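## Task

Slide two large wheels and then one small wheel onto the blue rod, in exactly that sequence, and afterwards set the rod down on the table gently. The other rod must end up with no wheels on it. Once any wheel is on the rod, hitting that wheel or the rod against the table, or against any part that is not on the rod, is a failure. At the end, open the grippers and move the arms away. The result only counts if it stays in place without the robot supporting it.

## Robot and tools

Robot: two Kinova Gen3 seven-joint arms, left_arm and right_arm, each with a Robotiq 2F-85 parallel gripper and a wrist camera. Base roots in the scene frame: left_arm at (+0.050, +0.379, 0) m with quat_wxyz (+0.998, 0, 0, +0.066); right_arm at (-0.015, -0.293, 0) m with quat_wxyz (+0.996, 0, 0, +0.089).

Scene frame: origin on the table surface midway between the arms, +z up, +x out across the table, left_arm on the +y side. The words left and right are arm names only and do not refer to sides of any image.

The row (used by execute_actions and move): one flat list of 18 numbers covering both arms, even when only one arm moves. The first 9 numbers are left_arm and the next 9 are right_arm. Each block holds 7 absolute joint target angles in radians, then gripper position, then gripper speed. Joint order is fixed: waist (joint_1), shoulder (joint_2), elbow (joint_4), forearm roll (joint_5), upper arm roll (joint_3), wrist pitch (joint_6), wrist roll (joint_7). Note that elbow comes before upper arm roll. Stated ranges in rad: waist -69.115 to 69.115, shoulder -2.250 to 2.250, elbow -2.580 to 2.580, forearm roll -69.115 to 69.115, upper arm roll -69.115 to 69.115, wrist pitch -2.100 to 2.100, wrist roll -69.115 to 69.115. The real end of a joint may sit up to 0.013 rad off its stated end. A call is rejected if a target lies more than 0.013 past an end and also further out than the joint currently is. A target past the real end is clipped, and the result may then report joint sent to its limit. If that line is missing, it does not prove the joint has more room.

Gripper numbers are both in [-1, 1]. Position: +1 is fully open (85 mm), 0 is roughly 41 mm, about -0.8 is where the pads touch, and -1 closes until something blocks the fingers. Speed: about 20 mm/s at -1, 85 at 0 and 150 at +1. Grip force cannot be set; a full close gives roughly 190 to 235 N per pad. To grip, hold position at -1. For a gentler grip, open first, then command a position just narrower than the object. To release, command something wider than the object. A 0 is a real command, so to leave a gripper alone, repeat its previous two numbers. position_measured_pct is about 50 minus 50 times the position, so 0 means fully open. If the fingers stop below about 90 short of the requested position, they are holding or blocked. A reading near 90 means the pads met on nothing, or on something very thin.

Gripper geometry: the fingers point along the gripper's +z axis and close along its y axis. end_effector_position is the point between the pads when closed. The fingertips reach about 19 mm past it when closed and 6 mm when open. Closing pushes the fingertips about 13 mm farther from the wrist, so keep that much clearance above surfaces.

Tools:
- execute_actions(actions): a list of actions. Each action is a table of up to 15 rows, one row per 1/30 s control step. If a table is shorter than 15 rows, its last row is held for the remaining steps. An empty list just returns the current state and images.
- move(target, speed, blocking): target is one 18-number row of absolute goals. Every joint of both arms moves along a path that finishes together, so the hand traces a curve. speed is in rad/s, 0.01 to 2, default 0.5, and applies to the joint with the most distance to cover. Paths last 0.5 to 10 s; a longer move is cut off at 10 s. Paths do not avoid obstacles or the other arm. With blocking=false the call returns after 0.5 s; then use wait or stop before sending other motion. The result adds a move: line giving the ending (done, off_target, moving, held, fault), limits=held or limits=none, and each arm's joint farthest from its target.
- wait(seconds): 0 to 10; the arms keep their last command.
- stop(): brakes a running move; it needs stopping room.
- zoom_image(camera, region): region is [x0, y0, x1, y1] in pixels, top-left origin, at most 504 by 504.
- show_instructions(): shows the reference image pages.
- read_manual(section): only "licences".
- finished_scene(scene): ends scene 1 or 2 and cannot be undone.

Motion behaviour: each step, a joint's command is kept within a lead of its measured angle: 0.304 rad for waist, shoulder, upper arm roll and elbow, 0.266 for the three wrist joints. If commands would shift a gripper more than 70 mm from where it is, they are scaled back. Large motions can therefore span several actions and may end short. The Joint targets line shows what the joints are currently being driven toward; resend those values to hold still. joint command not followed and HELD in the step readings mean a clearance check altered or blocked that arm's targets.

Results: a state line per arm gives end_effector_position (m) and end_effector_quat_wxyz in the scene frame; it is less accurate at long reach. Joint positions (rad) and Joint velocities (rad/s) are listed per arm in the joint order above. Images come from cam_high, cam_low, cam_left_wrist and cam_right_wrist, each 504x504.

Hazards: load limits are 50.2 N m for waist, shoulder, upper arm roll and elbow, and 31.6 for the wrist joints, including the weight of anything held. Reaching a limit freezes that arm for 10 s. Motors warm while holding loads: MOTOR HOT appears from 60 °C, and at 75 °C the arm sinks (OVER-TEMPERATURE FAULT). The robot keeps its last command while you compose a reply. Do not drop parts, knock anything off the table, strike threaded wheels or the rod, press hard, or let the arms collide.

Each tool is called by a JSON object that holds its "name" and its "arguments".

Reference images:

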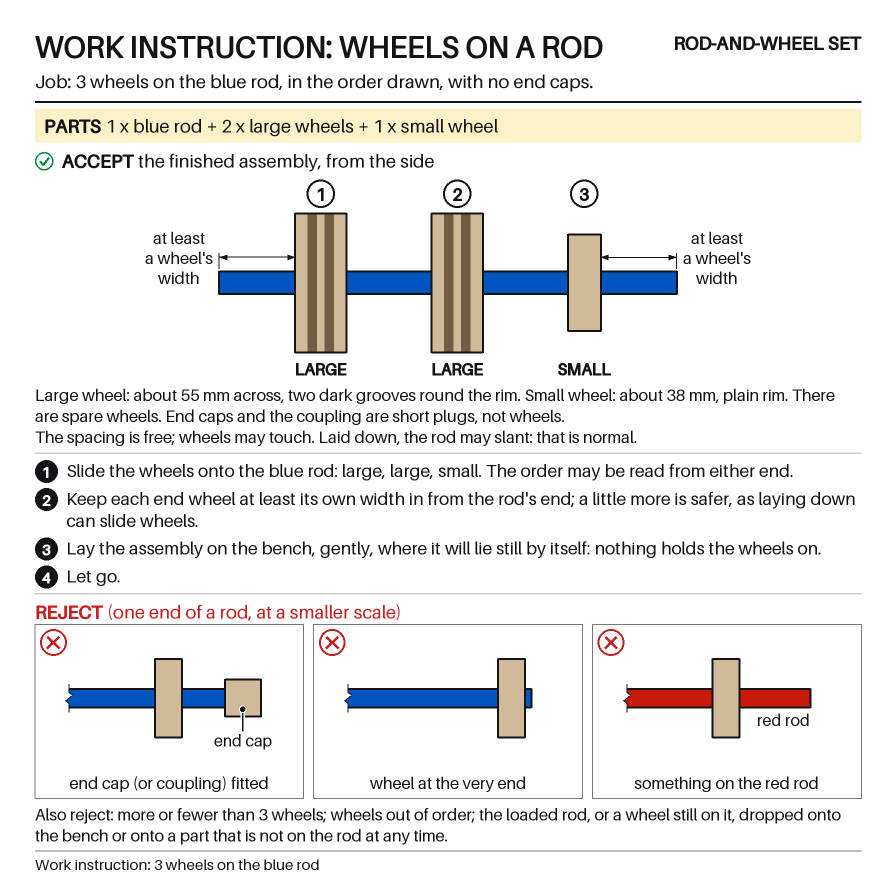

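## Session

{"name": "execute_actions", "arguments": {"actions": []}}

Scene clock: 0.00 s.
left_arm: end_effector_position=(+0.7522, +0.4661, +0.1424) position_measured_pct=90.1 end_effector_quat_wxyz=(-0.137, +0.802, -0.581, -0.002) | right_arm: end_effector_position=(-0.0368, +0.3026, +0.3099) position_measured_pct=70.2 end_effector_quat_wxyz=(+0.107, -0.155, +0.971, +0.147)
Joint names: [waist, shoulder, elbow, forearm roll, upper arm roll, wrist pitch, wrist roll]
Joint positions: left_arm=[ 0.237  1.011  0.831  0.226 -0.489  1.168  3.258] | right_arm=[-1.81   0.493  1.293  0.026  0.377  1.077  0.198]
Joint velocities: left_arm=[ 0.001  0.    -0.     0.001  0.    -0.001 -0.   ] | right_arm=[-0.     0.     0.002 -0.     0.     0.    -0.   ]
Motor temperatures (°C, as the motors report them): left_arm=[29 32 28 36 29 40 34] | right_arm=[33 30 28 32 26 30 40]
Joint targets: left_arm=[0.237 1.011 0.831 0.226 -0.489 1.168 3.258] | right_arm=[-1.810 0.493 1.293 0.026 0.377 1.077 0.198]

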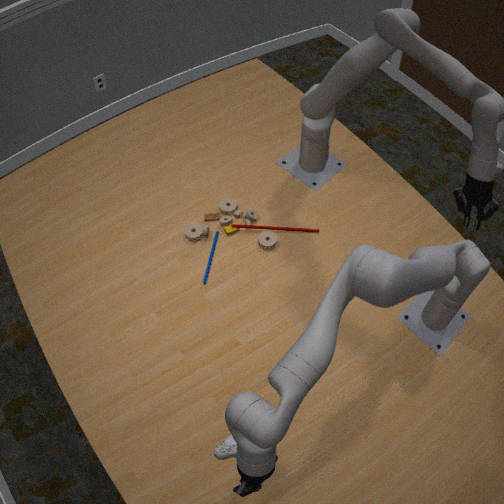

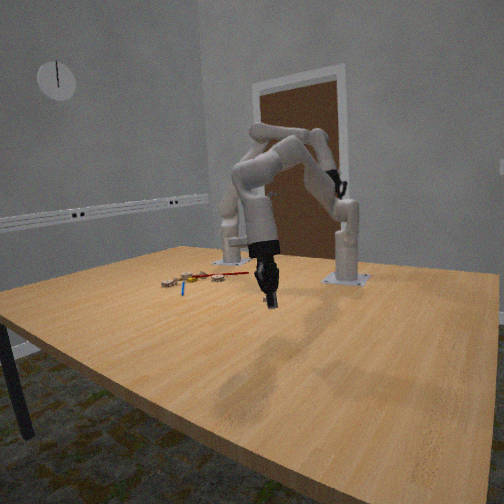

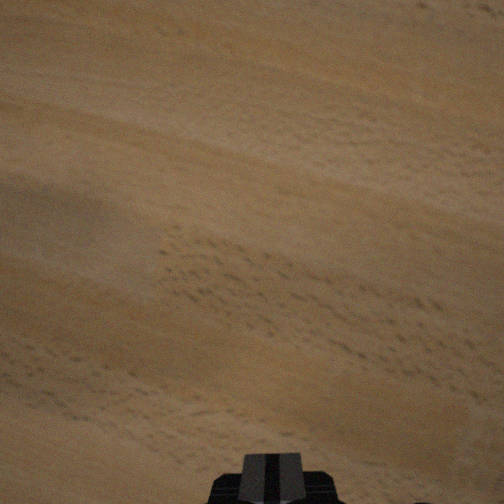

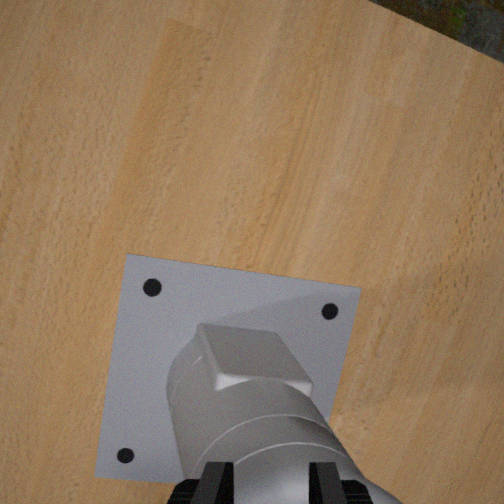

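{"name": "zoom_image", "arguments": {"camera": "cam_high", "region": [160, 170, 340, 310]}}

{"name": "zoom_image", "arguments": {"camera": "cam_low", "region": [140, 250, 280, 310]}}

Region (160, 170, 340, 310) of cam_high's 504x504 image, scaled by 2.800, with more detail than that image has.

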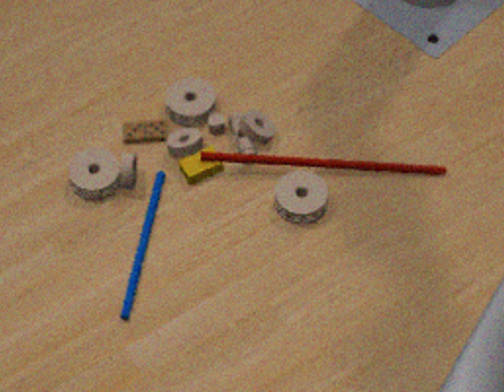

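Region (140, 250, 280, 310) of cam_low's 504x504 image, scaled by 3.600, with more detail than that image has; it fills the top 216 rows of this view, and the rest is white.

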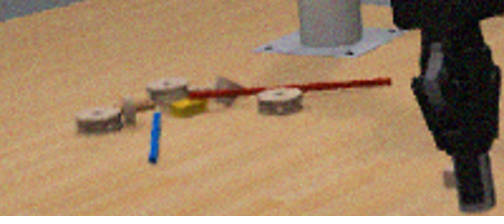

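{"name": "move", "arguments": {"target": [0.237,1.011,0.831,0.226,-0.489,1.168,3.258,1,0, -1.81,0.21,1.474,0,0,1.457,-1.571,1,0], "speed": 1.0}}

{"name": "move", "arguments": {"target": [0.237,1.011,0.831,0.226,-0.489,1.168,3.258,1,0, 0.147,0.21,1.474,0,0,1.457,-1.571,1,0], "speed": 1.0}}

Scene clock: 79.80 s.
left_arm: end_effector_position=(+0.7523, +0.4663, +0.1424) position_measured_pct=0.0 end_effector_quat_wxyz=(-0.138, +0.802, -0.581, -0.002) | right_arm: end_effector_position=(-0.1548, +0.0827, +0.3494) position_measured_pct=0.0 end_effector_quat_wxyz=(-0.000, +0.545, +0.838, +0.000)
Joint names: [waist, shoulder, elbow, forearm roll, upper arm roll, wrist pitch, wrist roll]
Joint positions: left_arm=[ 0.237  1.011  0.831  0.226 -0.489  1.168  3.258] | right_arm=[-1.81   0.21   1.474  0.     0.     1.457 -1.571]
Joint velocities: left_arm=[-0.001  0.001 -0.    -0.001  0.    -0.     0.   ] | right_arm=[ 0.001 -0.002 -0.001 -0.    -0.     0.    -0.   ]
Motor temperatures (°C, as the motors report them): left_arm=[29 34 29 36 29 40 34] | right_arm=[33 32 28 32 26 30 40]
Joint targets: left_arm=[0.237 1.011 0.831 0.226 -0.489 1.168 3.258] | right_arm=[-1.810 0.210 1.474 0.000 -0.000 1.457 -1.571]
move: done; limits=none; left_arm: farthest joint: the waist, 0.000 radians from its target (0.000 radians at the start); right_arm: farthest joint: the waist, 0.000 radians from its target (0.000 radians at the start)

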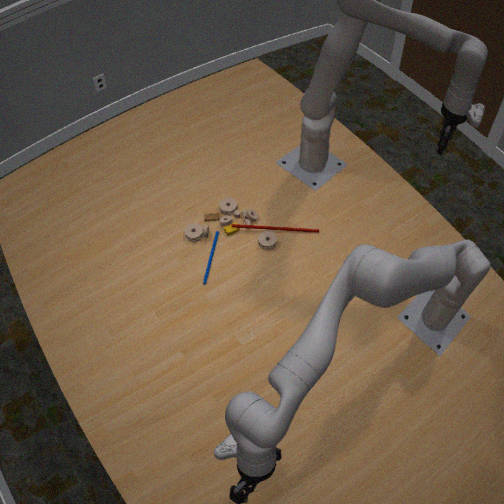

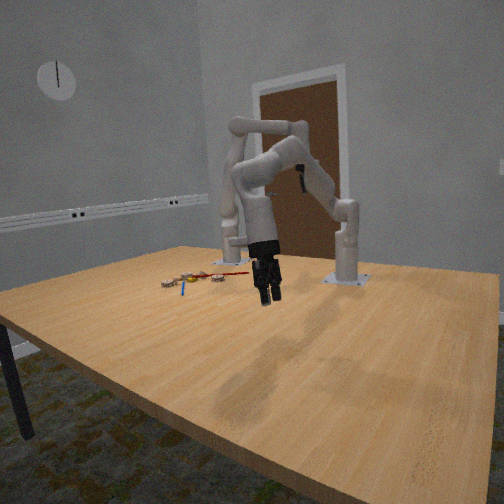

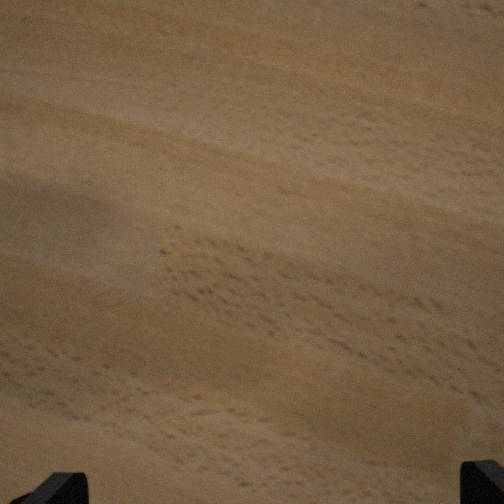

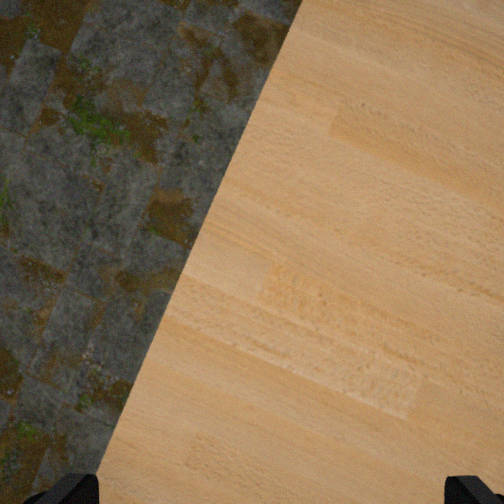

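Scene clock: 82.60 s.
left_arm: end_effector_position=(+0.7523, +0.4663, +0.1424) position_measured_pct=0.0 end_effector_quat_wxyz=(-0.138, +0.802, -0.581, -0.002) | right_arm: end_effector_position=(+0.3858, -0.3052, +0.3495) position_measured_pct=0.0 end_effector_quat_wxyz=(+0.000, +1.000, +0.016, +0.000)
Joint names: [waist, shoulder, elbow, forearm roll, upper arm roll, wrist pitch, wrist roll]
Joint positions: left_arm=[ 0.237  1.011  0.831  0.226 -0.489  1.168  3.258] | right_arm=[ 0.147  0.21   1.474  0.     0.     1.457 -1.571]
Joint velocities: left_arm=[ 0. -0. -0. -0.  0. -0.  0.] | right_arm=[ 0.003  0.     0.     0.001 -0.     0.     0.   ]
Motor temperatures (°C, as the motors report them): left_arm=[29 34 29 36 29 40 34] | right_arm=[33 32 28 32 26 30 40]
Joint targets: left_arm=[0.237 1.011 0.831 0.226 -0.489 1.168 3.258] | right_arm=[0.147 0.210 1.474 0.000 0.000 1.457 -1.571]
move: done; limits=none; left_arm: farthest joint: the waist, 0.000 radians from its target (0.000 radians at the start); right_arm: farthest joint: the waist, 0.000 radians from its target (1.957 radians at the start)

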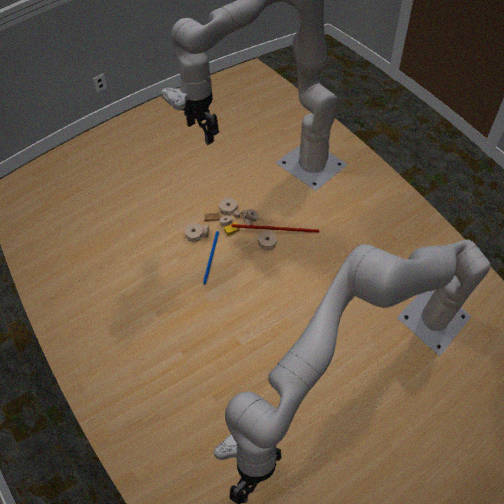

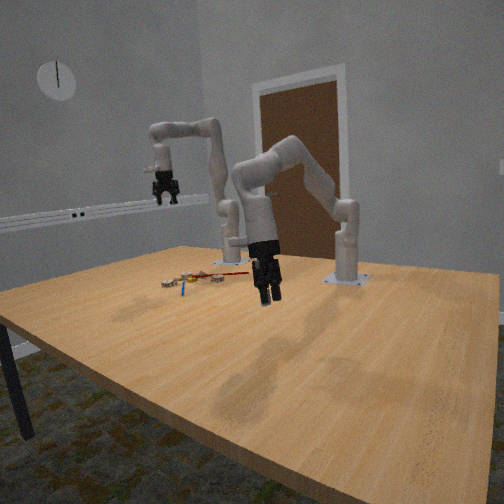

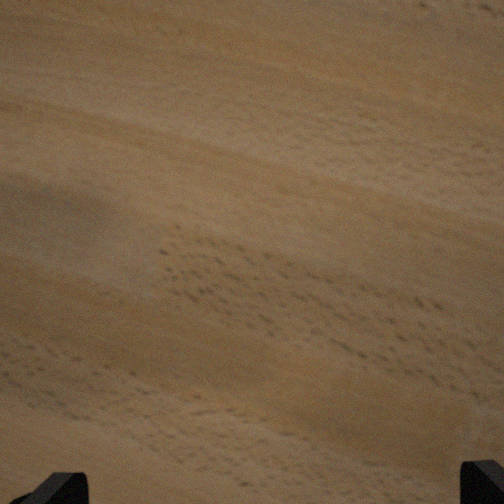

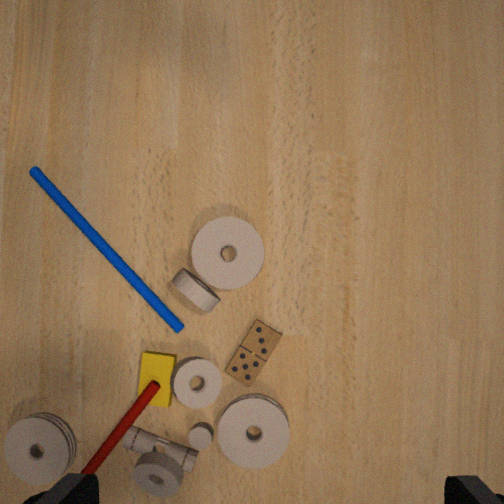

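{"name": "zoom_image", "arguments": {"camera": "cam_right_wrist", "region": [0, 150, 320, 504]}}

Region (0, 150, 320, 504) of cam_right_wrist's 504x504 image, scaled by 1.424; it fills the left 456 columns of this view, and the rest is white.

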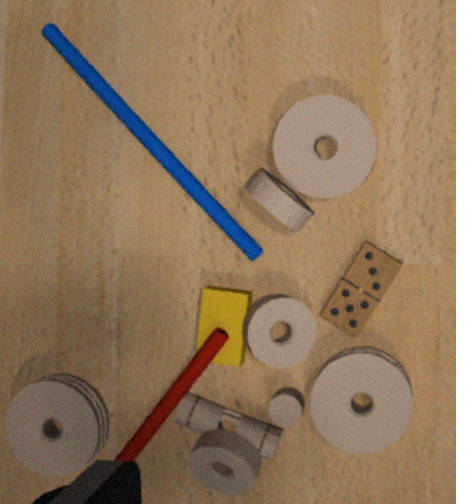

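{"name": "move", "arguments": {"target": [0.237,1.011,0.831,0.226,-0.489,1.168,3.258,1,0, -0.101,0.5835,1.696,0,0,0.8621,-1.102,1,0], "speed": 0.8}}

Scene clock: 100.10 s.
left_arm: end_effector_position=(+0.7523, +0.4663, +0.1424) position_measured_pct=0.0 end_effector_quat_wxyz=(-0.138, +0.802, -0.581, -0.002) | right_arm: end_effector_position=(+0.4441, -0.1873, +0.1202) position_measured_pct=0.0 end_effector_quat_wxyz=(+0.000, +0.931, +0.365, +0.000)
Joint names: [waist, shoulder, elbow, forearm roll, upper arm roll, wrist pitch, wrist roll]
Joint positions: left_arm=[ 0.237  1.011  0.831  0.226 -0.489  1.168  3.258] | right_arm=[-0.101  0.583  1.696 -0.    -0.     0.862 -1.102]
Joint velocities: left_arm=[-0.    -0.     0.     0.    -0.001  0.     0.   ] | right_arm=[-0.003  0.003  0.001  0.     0.    -0.     0.   ]
Motor temperatures (°C, as the motors report them): left_arm=[29 35 29 36 29 40 34] | right_arm=[33 32 28 32 26 30 40]
Joint targets: left_arm=[0.237 1.011 0.831 0.226 -0.489 1.168 3.258] | right_arm=[-0.101 0.584 1.696 0.000 0.000 0.862 -1.102]
move: done; limits=none; left_arm: farthest joint: the waist, 0.000 radians from its target (0.000 radians at the start); right_arm: farthest joint: the waist, 0.000 radians from its target (0.248 radians at the start)

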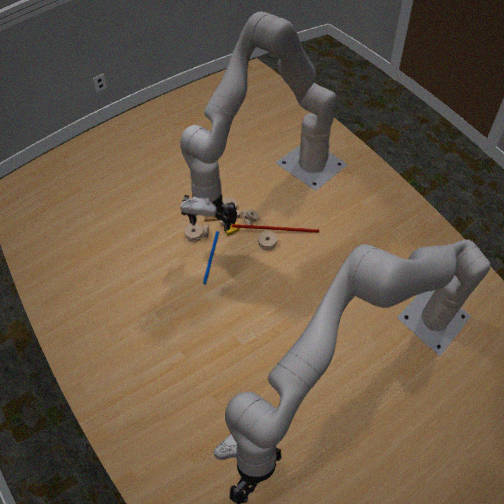

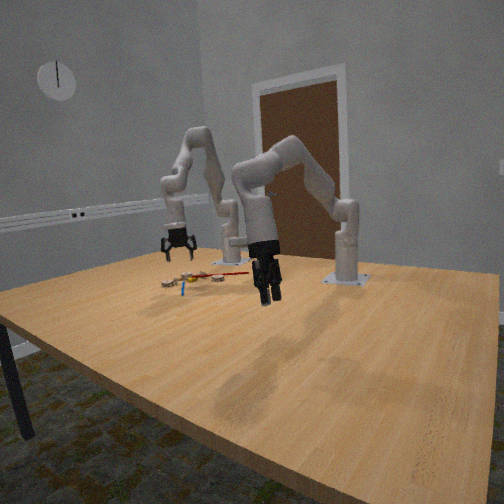

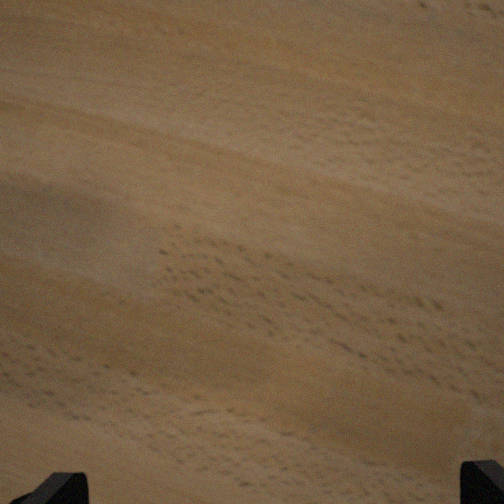

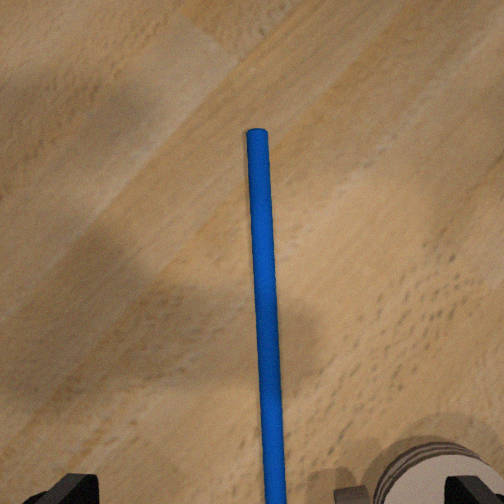

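{"name": "move", "arguments": {"target": [0.237,1.011,0.831,0.226,-0.489,1.168,3.258,1,0, -0.101,0.7427,1.766,0,0,0.6329,-1.102,0,0], "speed": 0.4}}

Scene clock: 108.97 s.
left_arm: end_effector_position=(+0.7523, +0.4663, +0.1424) position_measured_pct=0.0 end_effector_quat_wxyz=(-0.138, +0.802, -0.581, -0.002) | right_arm: end_effector_position=(+0.4441, -0.1871, +0.0301) position_measured_pct=49.6 end_effector_quat_wxyz=(+0.000, +0.931, +0.366, +0.000)
Joint names: [waist, shoulder, elbow, forearm roll, upper arm roll, wrist pitch, wrist roll]
Joint positions: left_arm=[ 0.237  1.011  0.831  0.226 -0.489  1.168  3.258] | right_arm=[-0.101  0.742  1.766  0.    -0.     0.633 -1.102]
Joint velocities: left_arm=[ 0.     0.    -0.     0.     0.     0.001 -0.   ] | right_arm=[ 0.     0.003  0.001  0.    -0.    -0.    -0.   ]
Motor temperatures (°C, as the motors report them): left_arm=[29 35 29 36 29 40 34] | right_arm=[33 32 28 32 26 30 40]
Joint targets: left_arm=[0.237 1.011 0.831 0.226 -0.489 1.168 3.258] | right_arm=[-0.101 0.743 1.766 0.000 0.000 0.633 -1.102]
move: done; limits=none; left_arm: farthest joint: the waist, 0.000 radians from its target (0.000 radians at the start); right_arm: farthest joint: the waist, 0.000 radians from its target (0.000 radians at the start)

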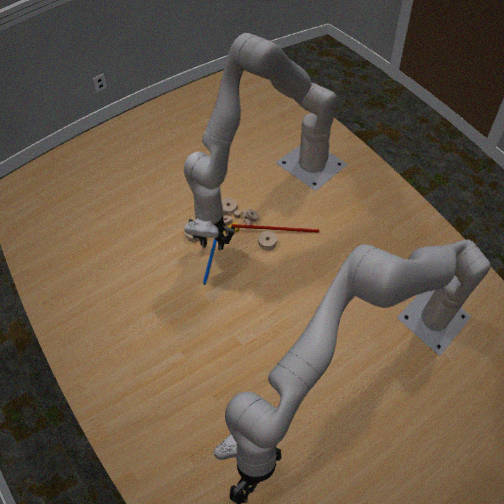

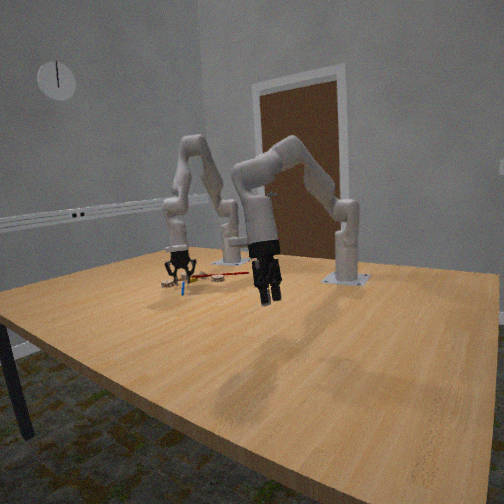

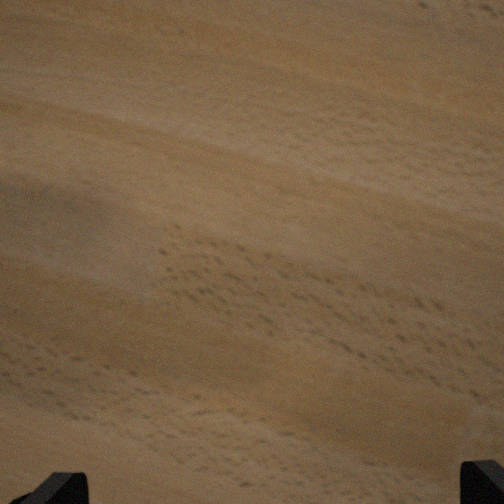

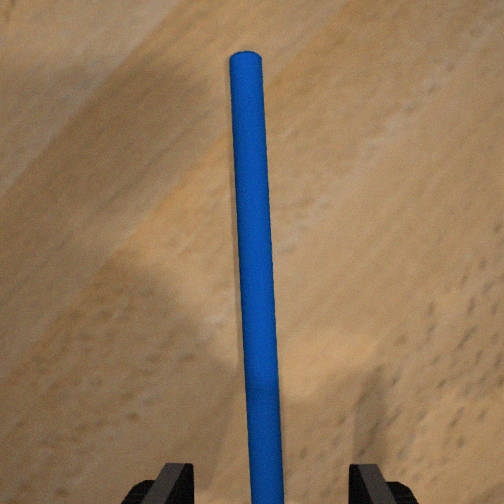

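{"name": "move", "arguments": {"target": [0.237,1.011,0.831,0.226,-0.489,1.168,3.258,1,0, -0.101,0.7584,1.7692,0,0,0.614,-1.102,0,0], "speed": 0.1}}

{"name": "move", "arguments": {"target": [0.237,1.011,0.831,0.226,-0.489,1.168,3.258,1,0, -0.101,0.7584,1.7692,0,0,0.614,-1.102,-1,0]}}

Scene clock: 114.87 s.
left_arm: end_effector_position=(+0.7523, +0.4663, +0.1424) position_measured_pct=0.0 end_effector_quat_wxyz=(-0.138, +0.802, -0.581, -0.002) | right_arm: end_effector_position=(+0.4441, -0.1871, +0.0221) position_measured_pct=49.6 end_effector_quat_wxyz=(+0.000, +0.931, +0.366, +0.000)
Joint names: [waist, shoulder, elbow, forearm roll, upper arm roll, wrist pitch, wrist roll]
Joint positions: left_arm=[ 0.237  1.011  0.831  0.226 -0.489  1.168  3.258] | right_arm=[-0.101  0.758  1.769  0.    -0.     0.614 -1.102]
Joint velocities: left_arm=[ 0.     0.001  0.    -0.     0.    -0.     0.001] | right_arm=[ 0.     0.001  0.002  0.     0.    -0.     0.   ]
Motor temperatures (°C, as the motors report them): left_arm=[29 35 29 36 29 40 34] | right_arm=[33 32 28 32 26 30 40]
Joint targets: left_arm=[0.237 1.011 0.831 0.226 -0.489 1.168 3.258] | right_arm=[-0.101 0.758 1.769 0.000 0.000 0.614 -1.102]
move: done; limits=none; left_arm: farthest joint: the waist, 0.000 radians from its target (0.000 radians at the start); right_arm: farthest joint: the waist, 0.000 radians from its target (0.000 radians at the start)

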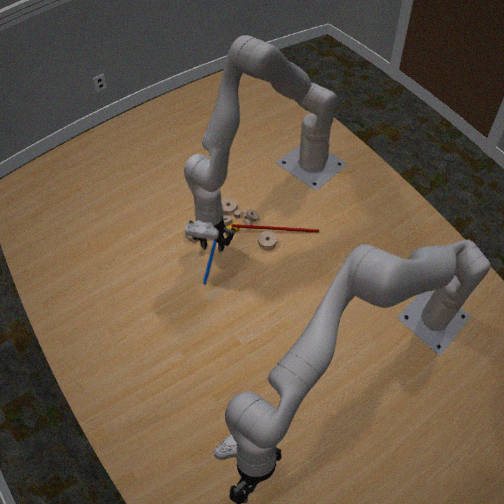

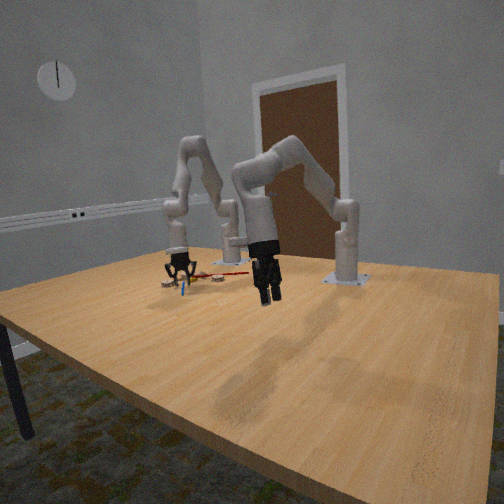

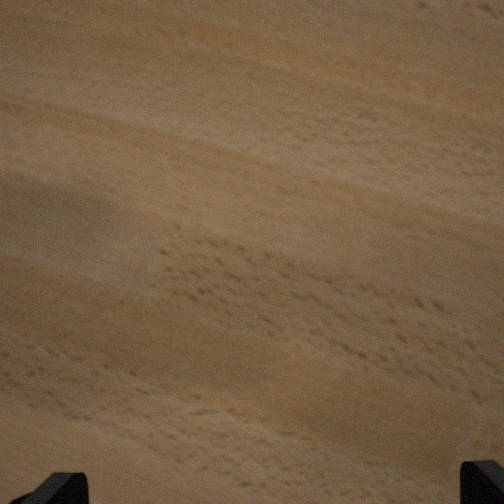

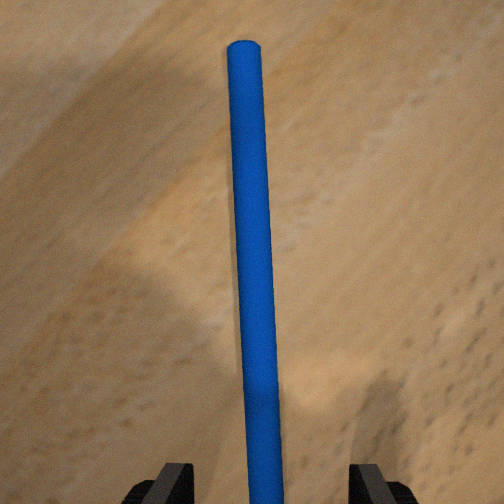

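Scene clock: 115.60 s.
left_arm: end_effector_position=(+0.7523, +0.4663, +0.1424) position_measured_pct=0.0 end_effector_quat_wxyz=(-0.138, +0.802, -0.581, -0.002) | right_arm: end_effector_position=(+0.4443, -0.1871, +0.0224) position_measured_pct=86.9 end_effector_quat_wxyz=(+0.000, +0.931, +0.366, +0.000)
Joint names: [waist, shoulder, elbow, forearm roll, upper arm roll, wrist pitch, wrist roll]
Joint positions: left_arm=[ 0.237  1.011  0.831  0.226 -0.489  1.168  3.258] | right_arm=[-0.101  0.758  1.769  0.     0.     0.614 -1.102]
Joint velocities: left_arm=[-0.     0.001  0.     0.    -0.    -0.     0.   ] | right_arm=[-0.001 -0.    -0.    -0.001  0.    -0.    -0.   ]
Motor temperatures (°C, as the motors report them): left_arm=[29 35 29 36 29 40 34] | right_arm=[33 32 28 32 26 30 40]
Joint targets: left_arm=[0.237 1.011 0.831 0.226 -0.489 1.168 3.258] | right_arm=[-0.101 0.758 1.769 0.000 0.000 0.614 -1.102]
move: done; limits=none; left_arm: farthest joint: the waist, 0.000 radians from its target (0.000 radians at the start); right_arm: farthest joint: the shoulder, 0.001 radians from its target (0.000 radians at the start)

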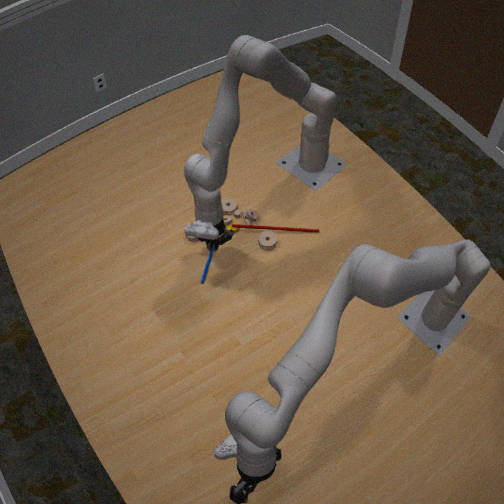

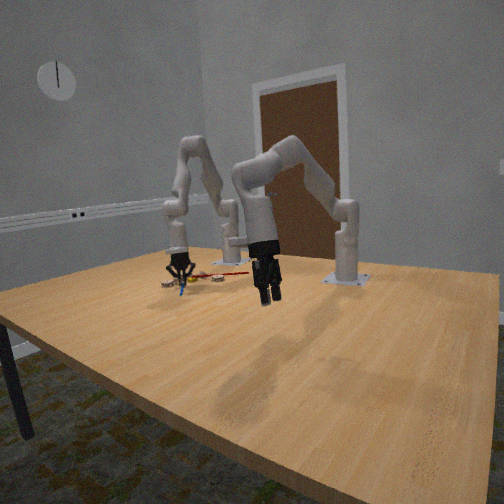

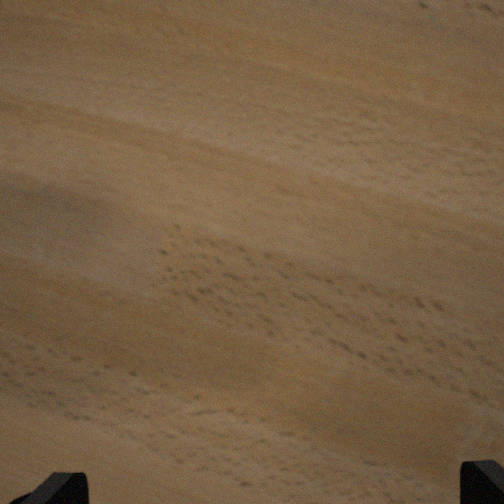

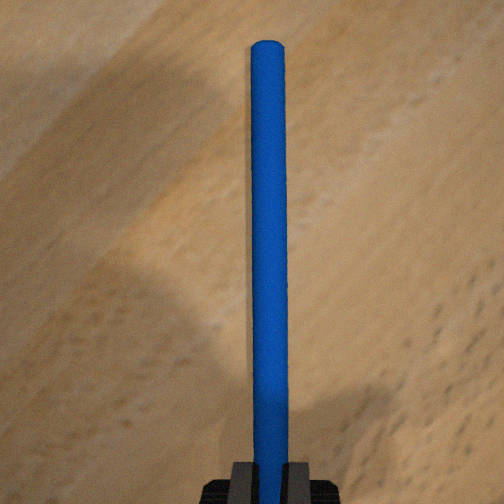

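{"name": "move", "arguments": {"target": [0.237,1.011,0.831,0.226,-0.489,1.168,3.258,1,0, -0.101,0.5835,1.696,0,0,0.8621,-1.102,-1,0], "speed": 0.5}}

{"name": "move", "arguments": {"target": [0.237,1.011,0.831,0.226,-0.489,1.168,3.258,1,0, -0.389,0.2422,1.8961,0,0,1.0033,-0.045,-1,0], "speed": 0.8}}

Scene clock: 199.97 s.
left_arm: end_effector_position=(+0.7523, +0.4663, +0.1424) position_measured_pct=0.0 end_effector_quat_wxyz=(-0.138, +0.802, -0.581, -0.002) | right_arm: end_effector_position=(+0.4440, -0.1872, +0.1199) position_measured_pct=86.9 end_effector_quat_wxyz=(-0.000, +0.931, +0.366, -0.000)
Joint names: [waist, shoulder, elbow, forearm roll, upper arm roll, wrist pitch, wrist roll]
Joint positions: left_arm=[ 0.237  1.011  0.831  0.226 -0.489  1.168  3.258] | right_arm=[-0.101  0.584  1.696 -0.     0.     0.862 -1.102]
Joint velocities: left_arm=[ 0.001  0.     0.    -0.001 -0.    -0.001  0.001] | right_arm=[ 0.001 -0.002  0.001  0.     0.     0.     0.   ]
Motor temperatures (°C, as the motors report them): left_arm=[29 36 29 36 29 40 34] | right_arm=[33 33 28 32 26 30 40]
Joint targets: left_arm=[0.237 1.011 0.831 0.226 -0.489 1.168 3.258] | right_arm=[-0.101 0.584 1.696 0.000 0.000 0.862 -1.102]
move: done; limits=none; left_arm: farthest joint: the waist, 0.000 radians from its target (0.000 radians at the start); right_arm: farthest joint: the waist, 0.000 radians from its target (0.000 radians at the start)

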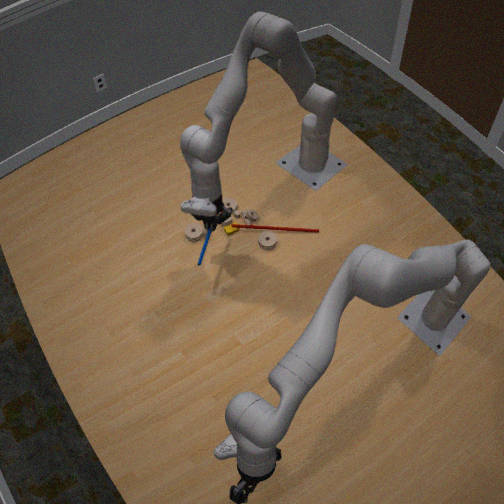

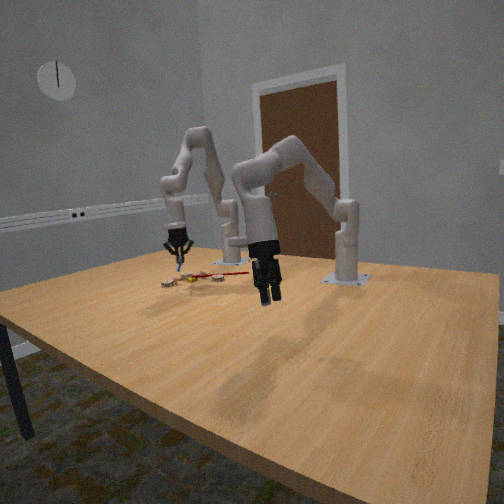

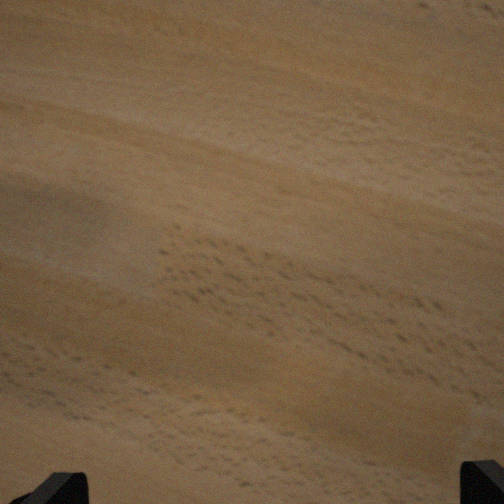

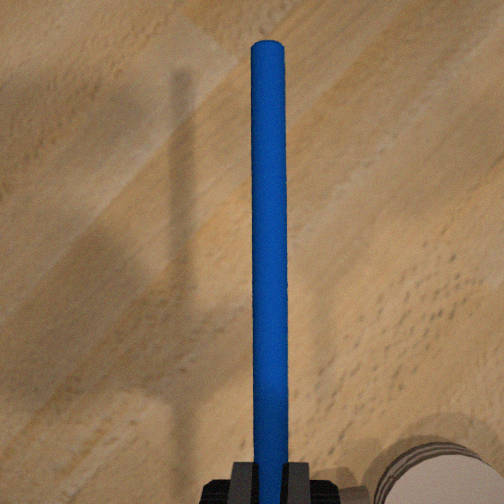

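Scene clock: 201.83 s.
left_arm: end_effector_position=(+0.7523, +0.4663, +0.1424) position_measured_pct=0.0 end_effector_quat_wxyz=(-0.138, +0.802, -0.581, -0.002) | right_arm: end_effector_position=(+0.3070, -0.1174, +0.2129) position_measured_pct=86.9 end_effector_quat_wxyz=(-0.000, +0.501, +0.866, -0.000)
Joint names: [waist, shoulder, elbow, forearm roll, upper arm roll, wrist pitch, wrist roll]
Joint positions: left_arm=[ 0.237  1.011  0.831  0.226 -0.489  1.168  3.258] | right_arm=[-0.389  0.242  1.896 -0.    -0.     1.003 -0.045]
Joint velocities: left_arm=[-0.     0.     0.    -0.     0.     0.001 -0.   ] | right_arm=[-0.003 -0.003  0.002 -0.     0.    -0.     0.   ]
Motor temperatures (°C, as the motors report them): left_arm=[29 36 29 36 29 40 34] | right_arm=[33 33 28 32 26 30 40]
Joint targets: left_arm=[0.237 1.011 0.831 0.226 -0.489 1.168 3.258] | right_arm=[-0.389 0.242 1.896 0.000 0.000 1.003 -0.045]
move: done; limits=none; left_arm: farthest joint: the waist, 0.000 radians from its target (0.000 radians at the start); right_arm: farthest joint: the waist, 0.000 radians from its target (0.288 radians at the start)

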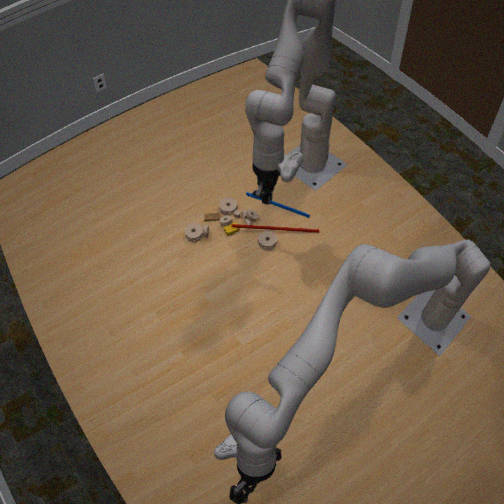

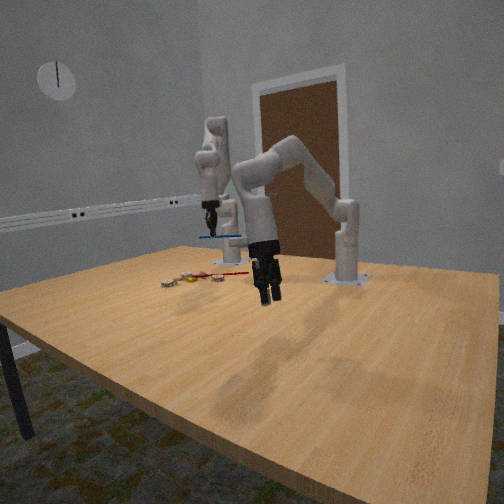

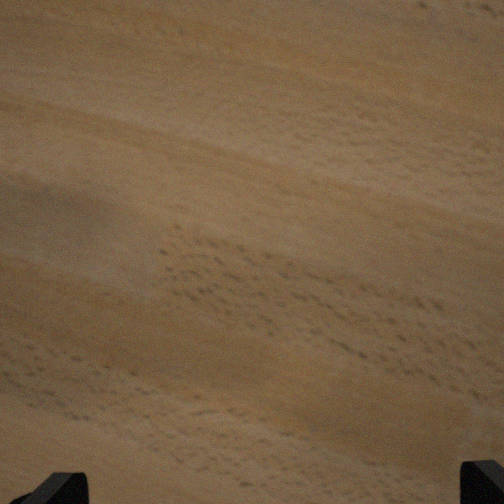

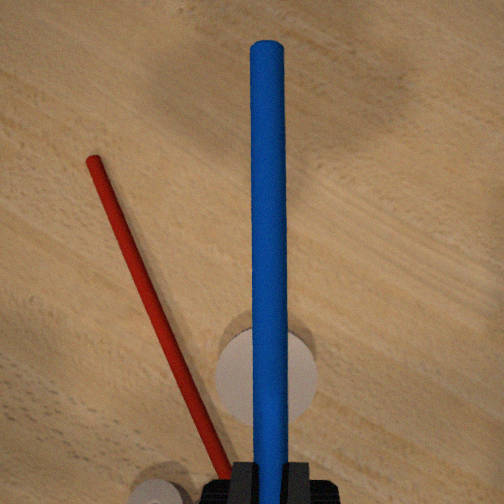

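{"name": "move", "arguments": {"target": [0.237,0.0864,2.0519,0,0,0.3924,4.712,1,0, -0.389,0.2422,1.8961,0,0,1.0033,-0.045,-1,0], "speed": 1.0}}

{"name": "move", "arguments": {"target": [1.179,0.0864,2.0519,0,0,0.3924,4.712,1,0, -0.389,0.2422,1.8961,0,0,1.0033,-0.045,-1,0], "speed": 0.6}}

Scene clock: 211.00 s.
left_arm: end_effector_position=(+0.5244, +0.3045, +0.2799) position_measured_pct=0.0 end_effector_quat_wxyz=(+0.016, +0.952, -0.050, +0.300) | right_arm: end_effector_position=(+0.3069, -0.1173, +0.2130) position_measured_pct=86.9 end_effector_quat_wxyz=(-0.000, +0.500, +0.866, -0.000)
Joint names: [waist, shoulder, elbow, forearm roll, upper arm roll, wrist pitch, wrist roll]
Joint positions: left_arm=[ 0.237  0.087  2.052 -0.    -0.     0.392  4.712] | right_arm=[-0.389  0.242  1.896  0.     0.     1.003 -0.045]
Joint velocities: left_arm=[-0.    -0.004  0.     0.001  0.    -0.     0.001] | right_arm=[ 0.     0.     0.001 -0.001  0.    -0.    -0.   ]
Motor temperatures (°C, as the motors report them): left_arm=[29 36 29 36 29 40 34] | right_arm=[33 33 28 32 26 30 40]
Joint targets: left_arm=[0.237 0.086 2.052 0.000 0.000 0.392 4.712] | right_arm=[-0.389 0.242 1.896 0.000 0.000 1.003 -0.045]
move: done; limits=none; left_arm: farthest joint: the waist, 0.000 radians from its target (0.000 radians at the start); right_arm: farthest joint: the waist, 0.000 radians from its target (0.000 radians at the start)

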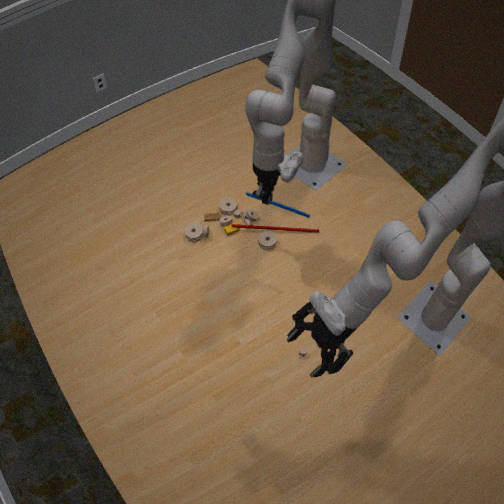

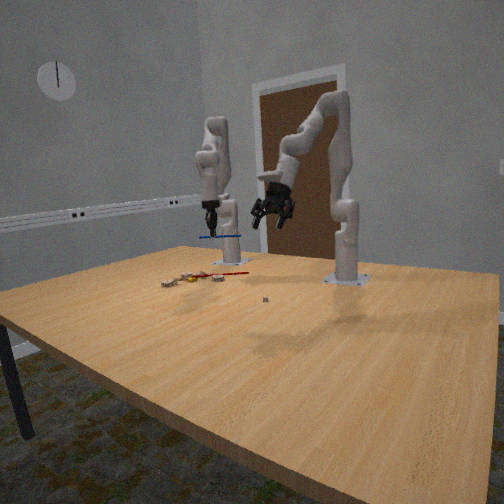

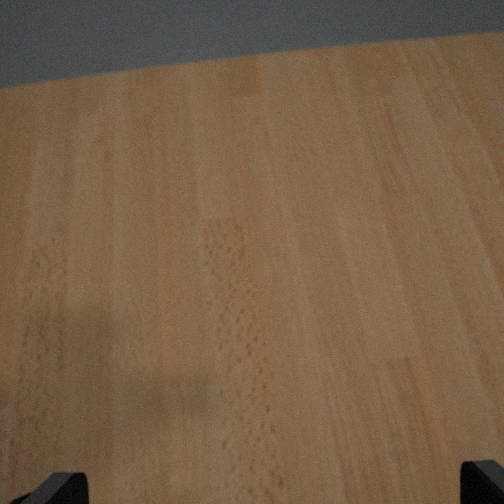

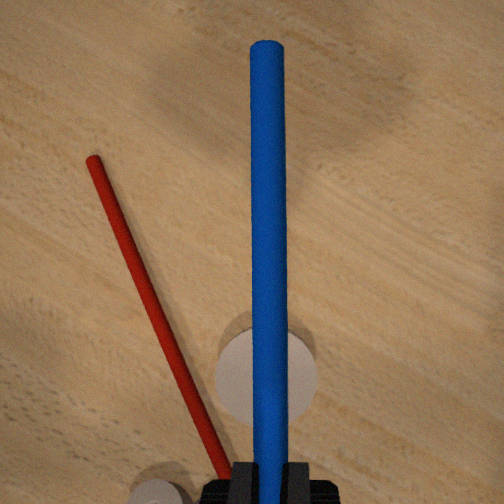

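Scene clock: 213.20 s.
left_arm: end_effector_position=(+0.2686, -0.0486, +0.2800) position_measured_pct=0.0 end_effector_quat_wxyz=(+0.150, +0.826, -0.477, +0.261) | right_arm: end_effector_position=(+0.3069, -0.1173, +0.2130) position_measured_pct=86.9 end_effector_quat_wxyz=(-0.000, +0.500, +0.866, -0.000)
Joint names: [waist, shoulder, elbow, forearm roll, upper arm roll, wrist pitch, wrist roll]
Joint positions: left_arm=[1.179 0.086 2.052 0.    0.    0.392 4.712] | right_arm=[-0.389  0.242  1.896  0.     0.     1.003 -0.045]
Joint velocities: left_arm=[ 0.003  0.001  0.     0.    -0.     0.    -0.   ] | right_arm=[-0.    -0.    -0.001  0.     0.    -0.    -0.   ]
Motor temperatures (°C, as the motors report them): left_arm=[29 36 29 36 29 40 34] | right_arm=[33 33 28 32 26 30 40]
Joint targets: left_arm=[1.179 0.086 2.052 0.000 0.000 0.392 4.712] | right_arm=[-0.389 0.242 1.896 0.000 0.000 1.003 -0.045]
move: done; limits=none; left_arm: farthest joint: the waist, 0.000 radians from its target (0.942 radians at the start); right_arm: farthest joint: the waist, 0.000 radians from its target (0.000 radians at the start)

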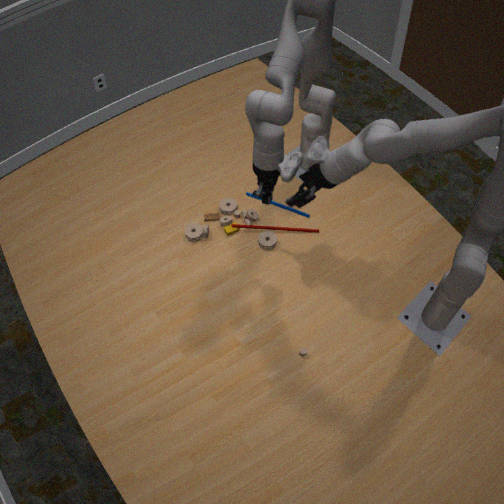

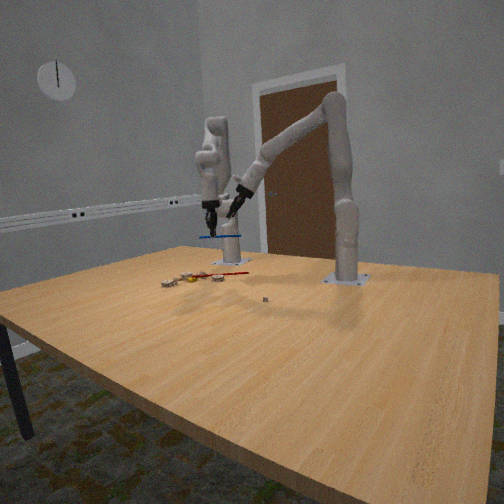

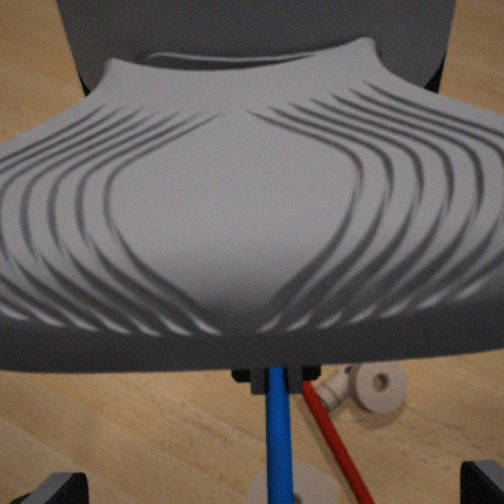

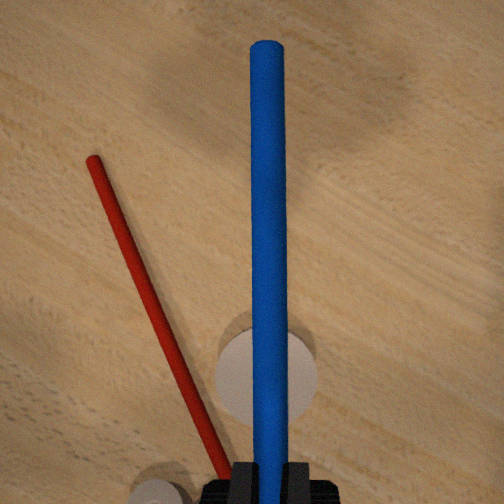

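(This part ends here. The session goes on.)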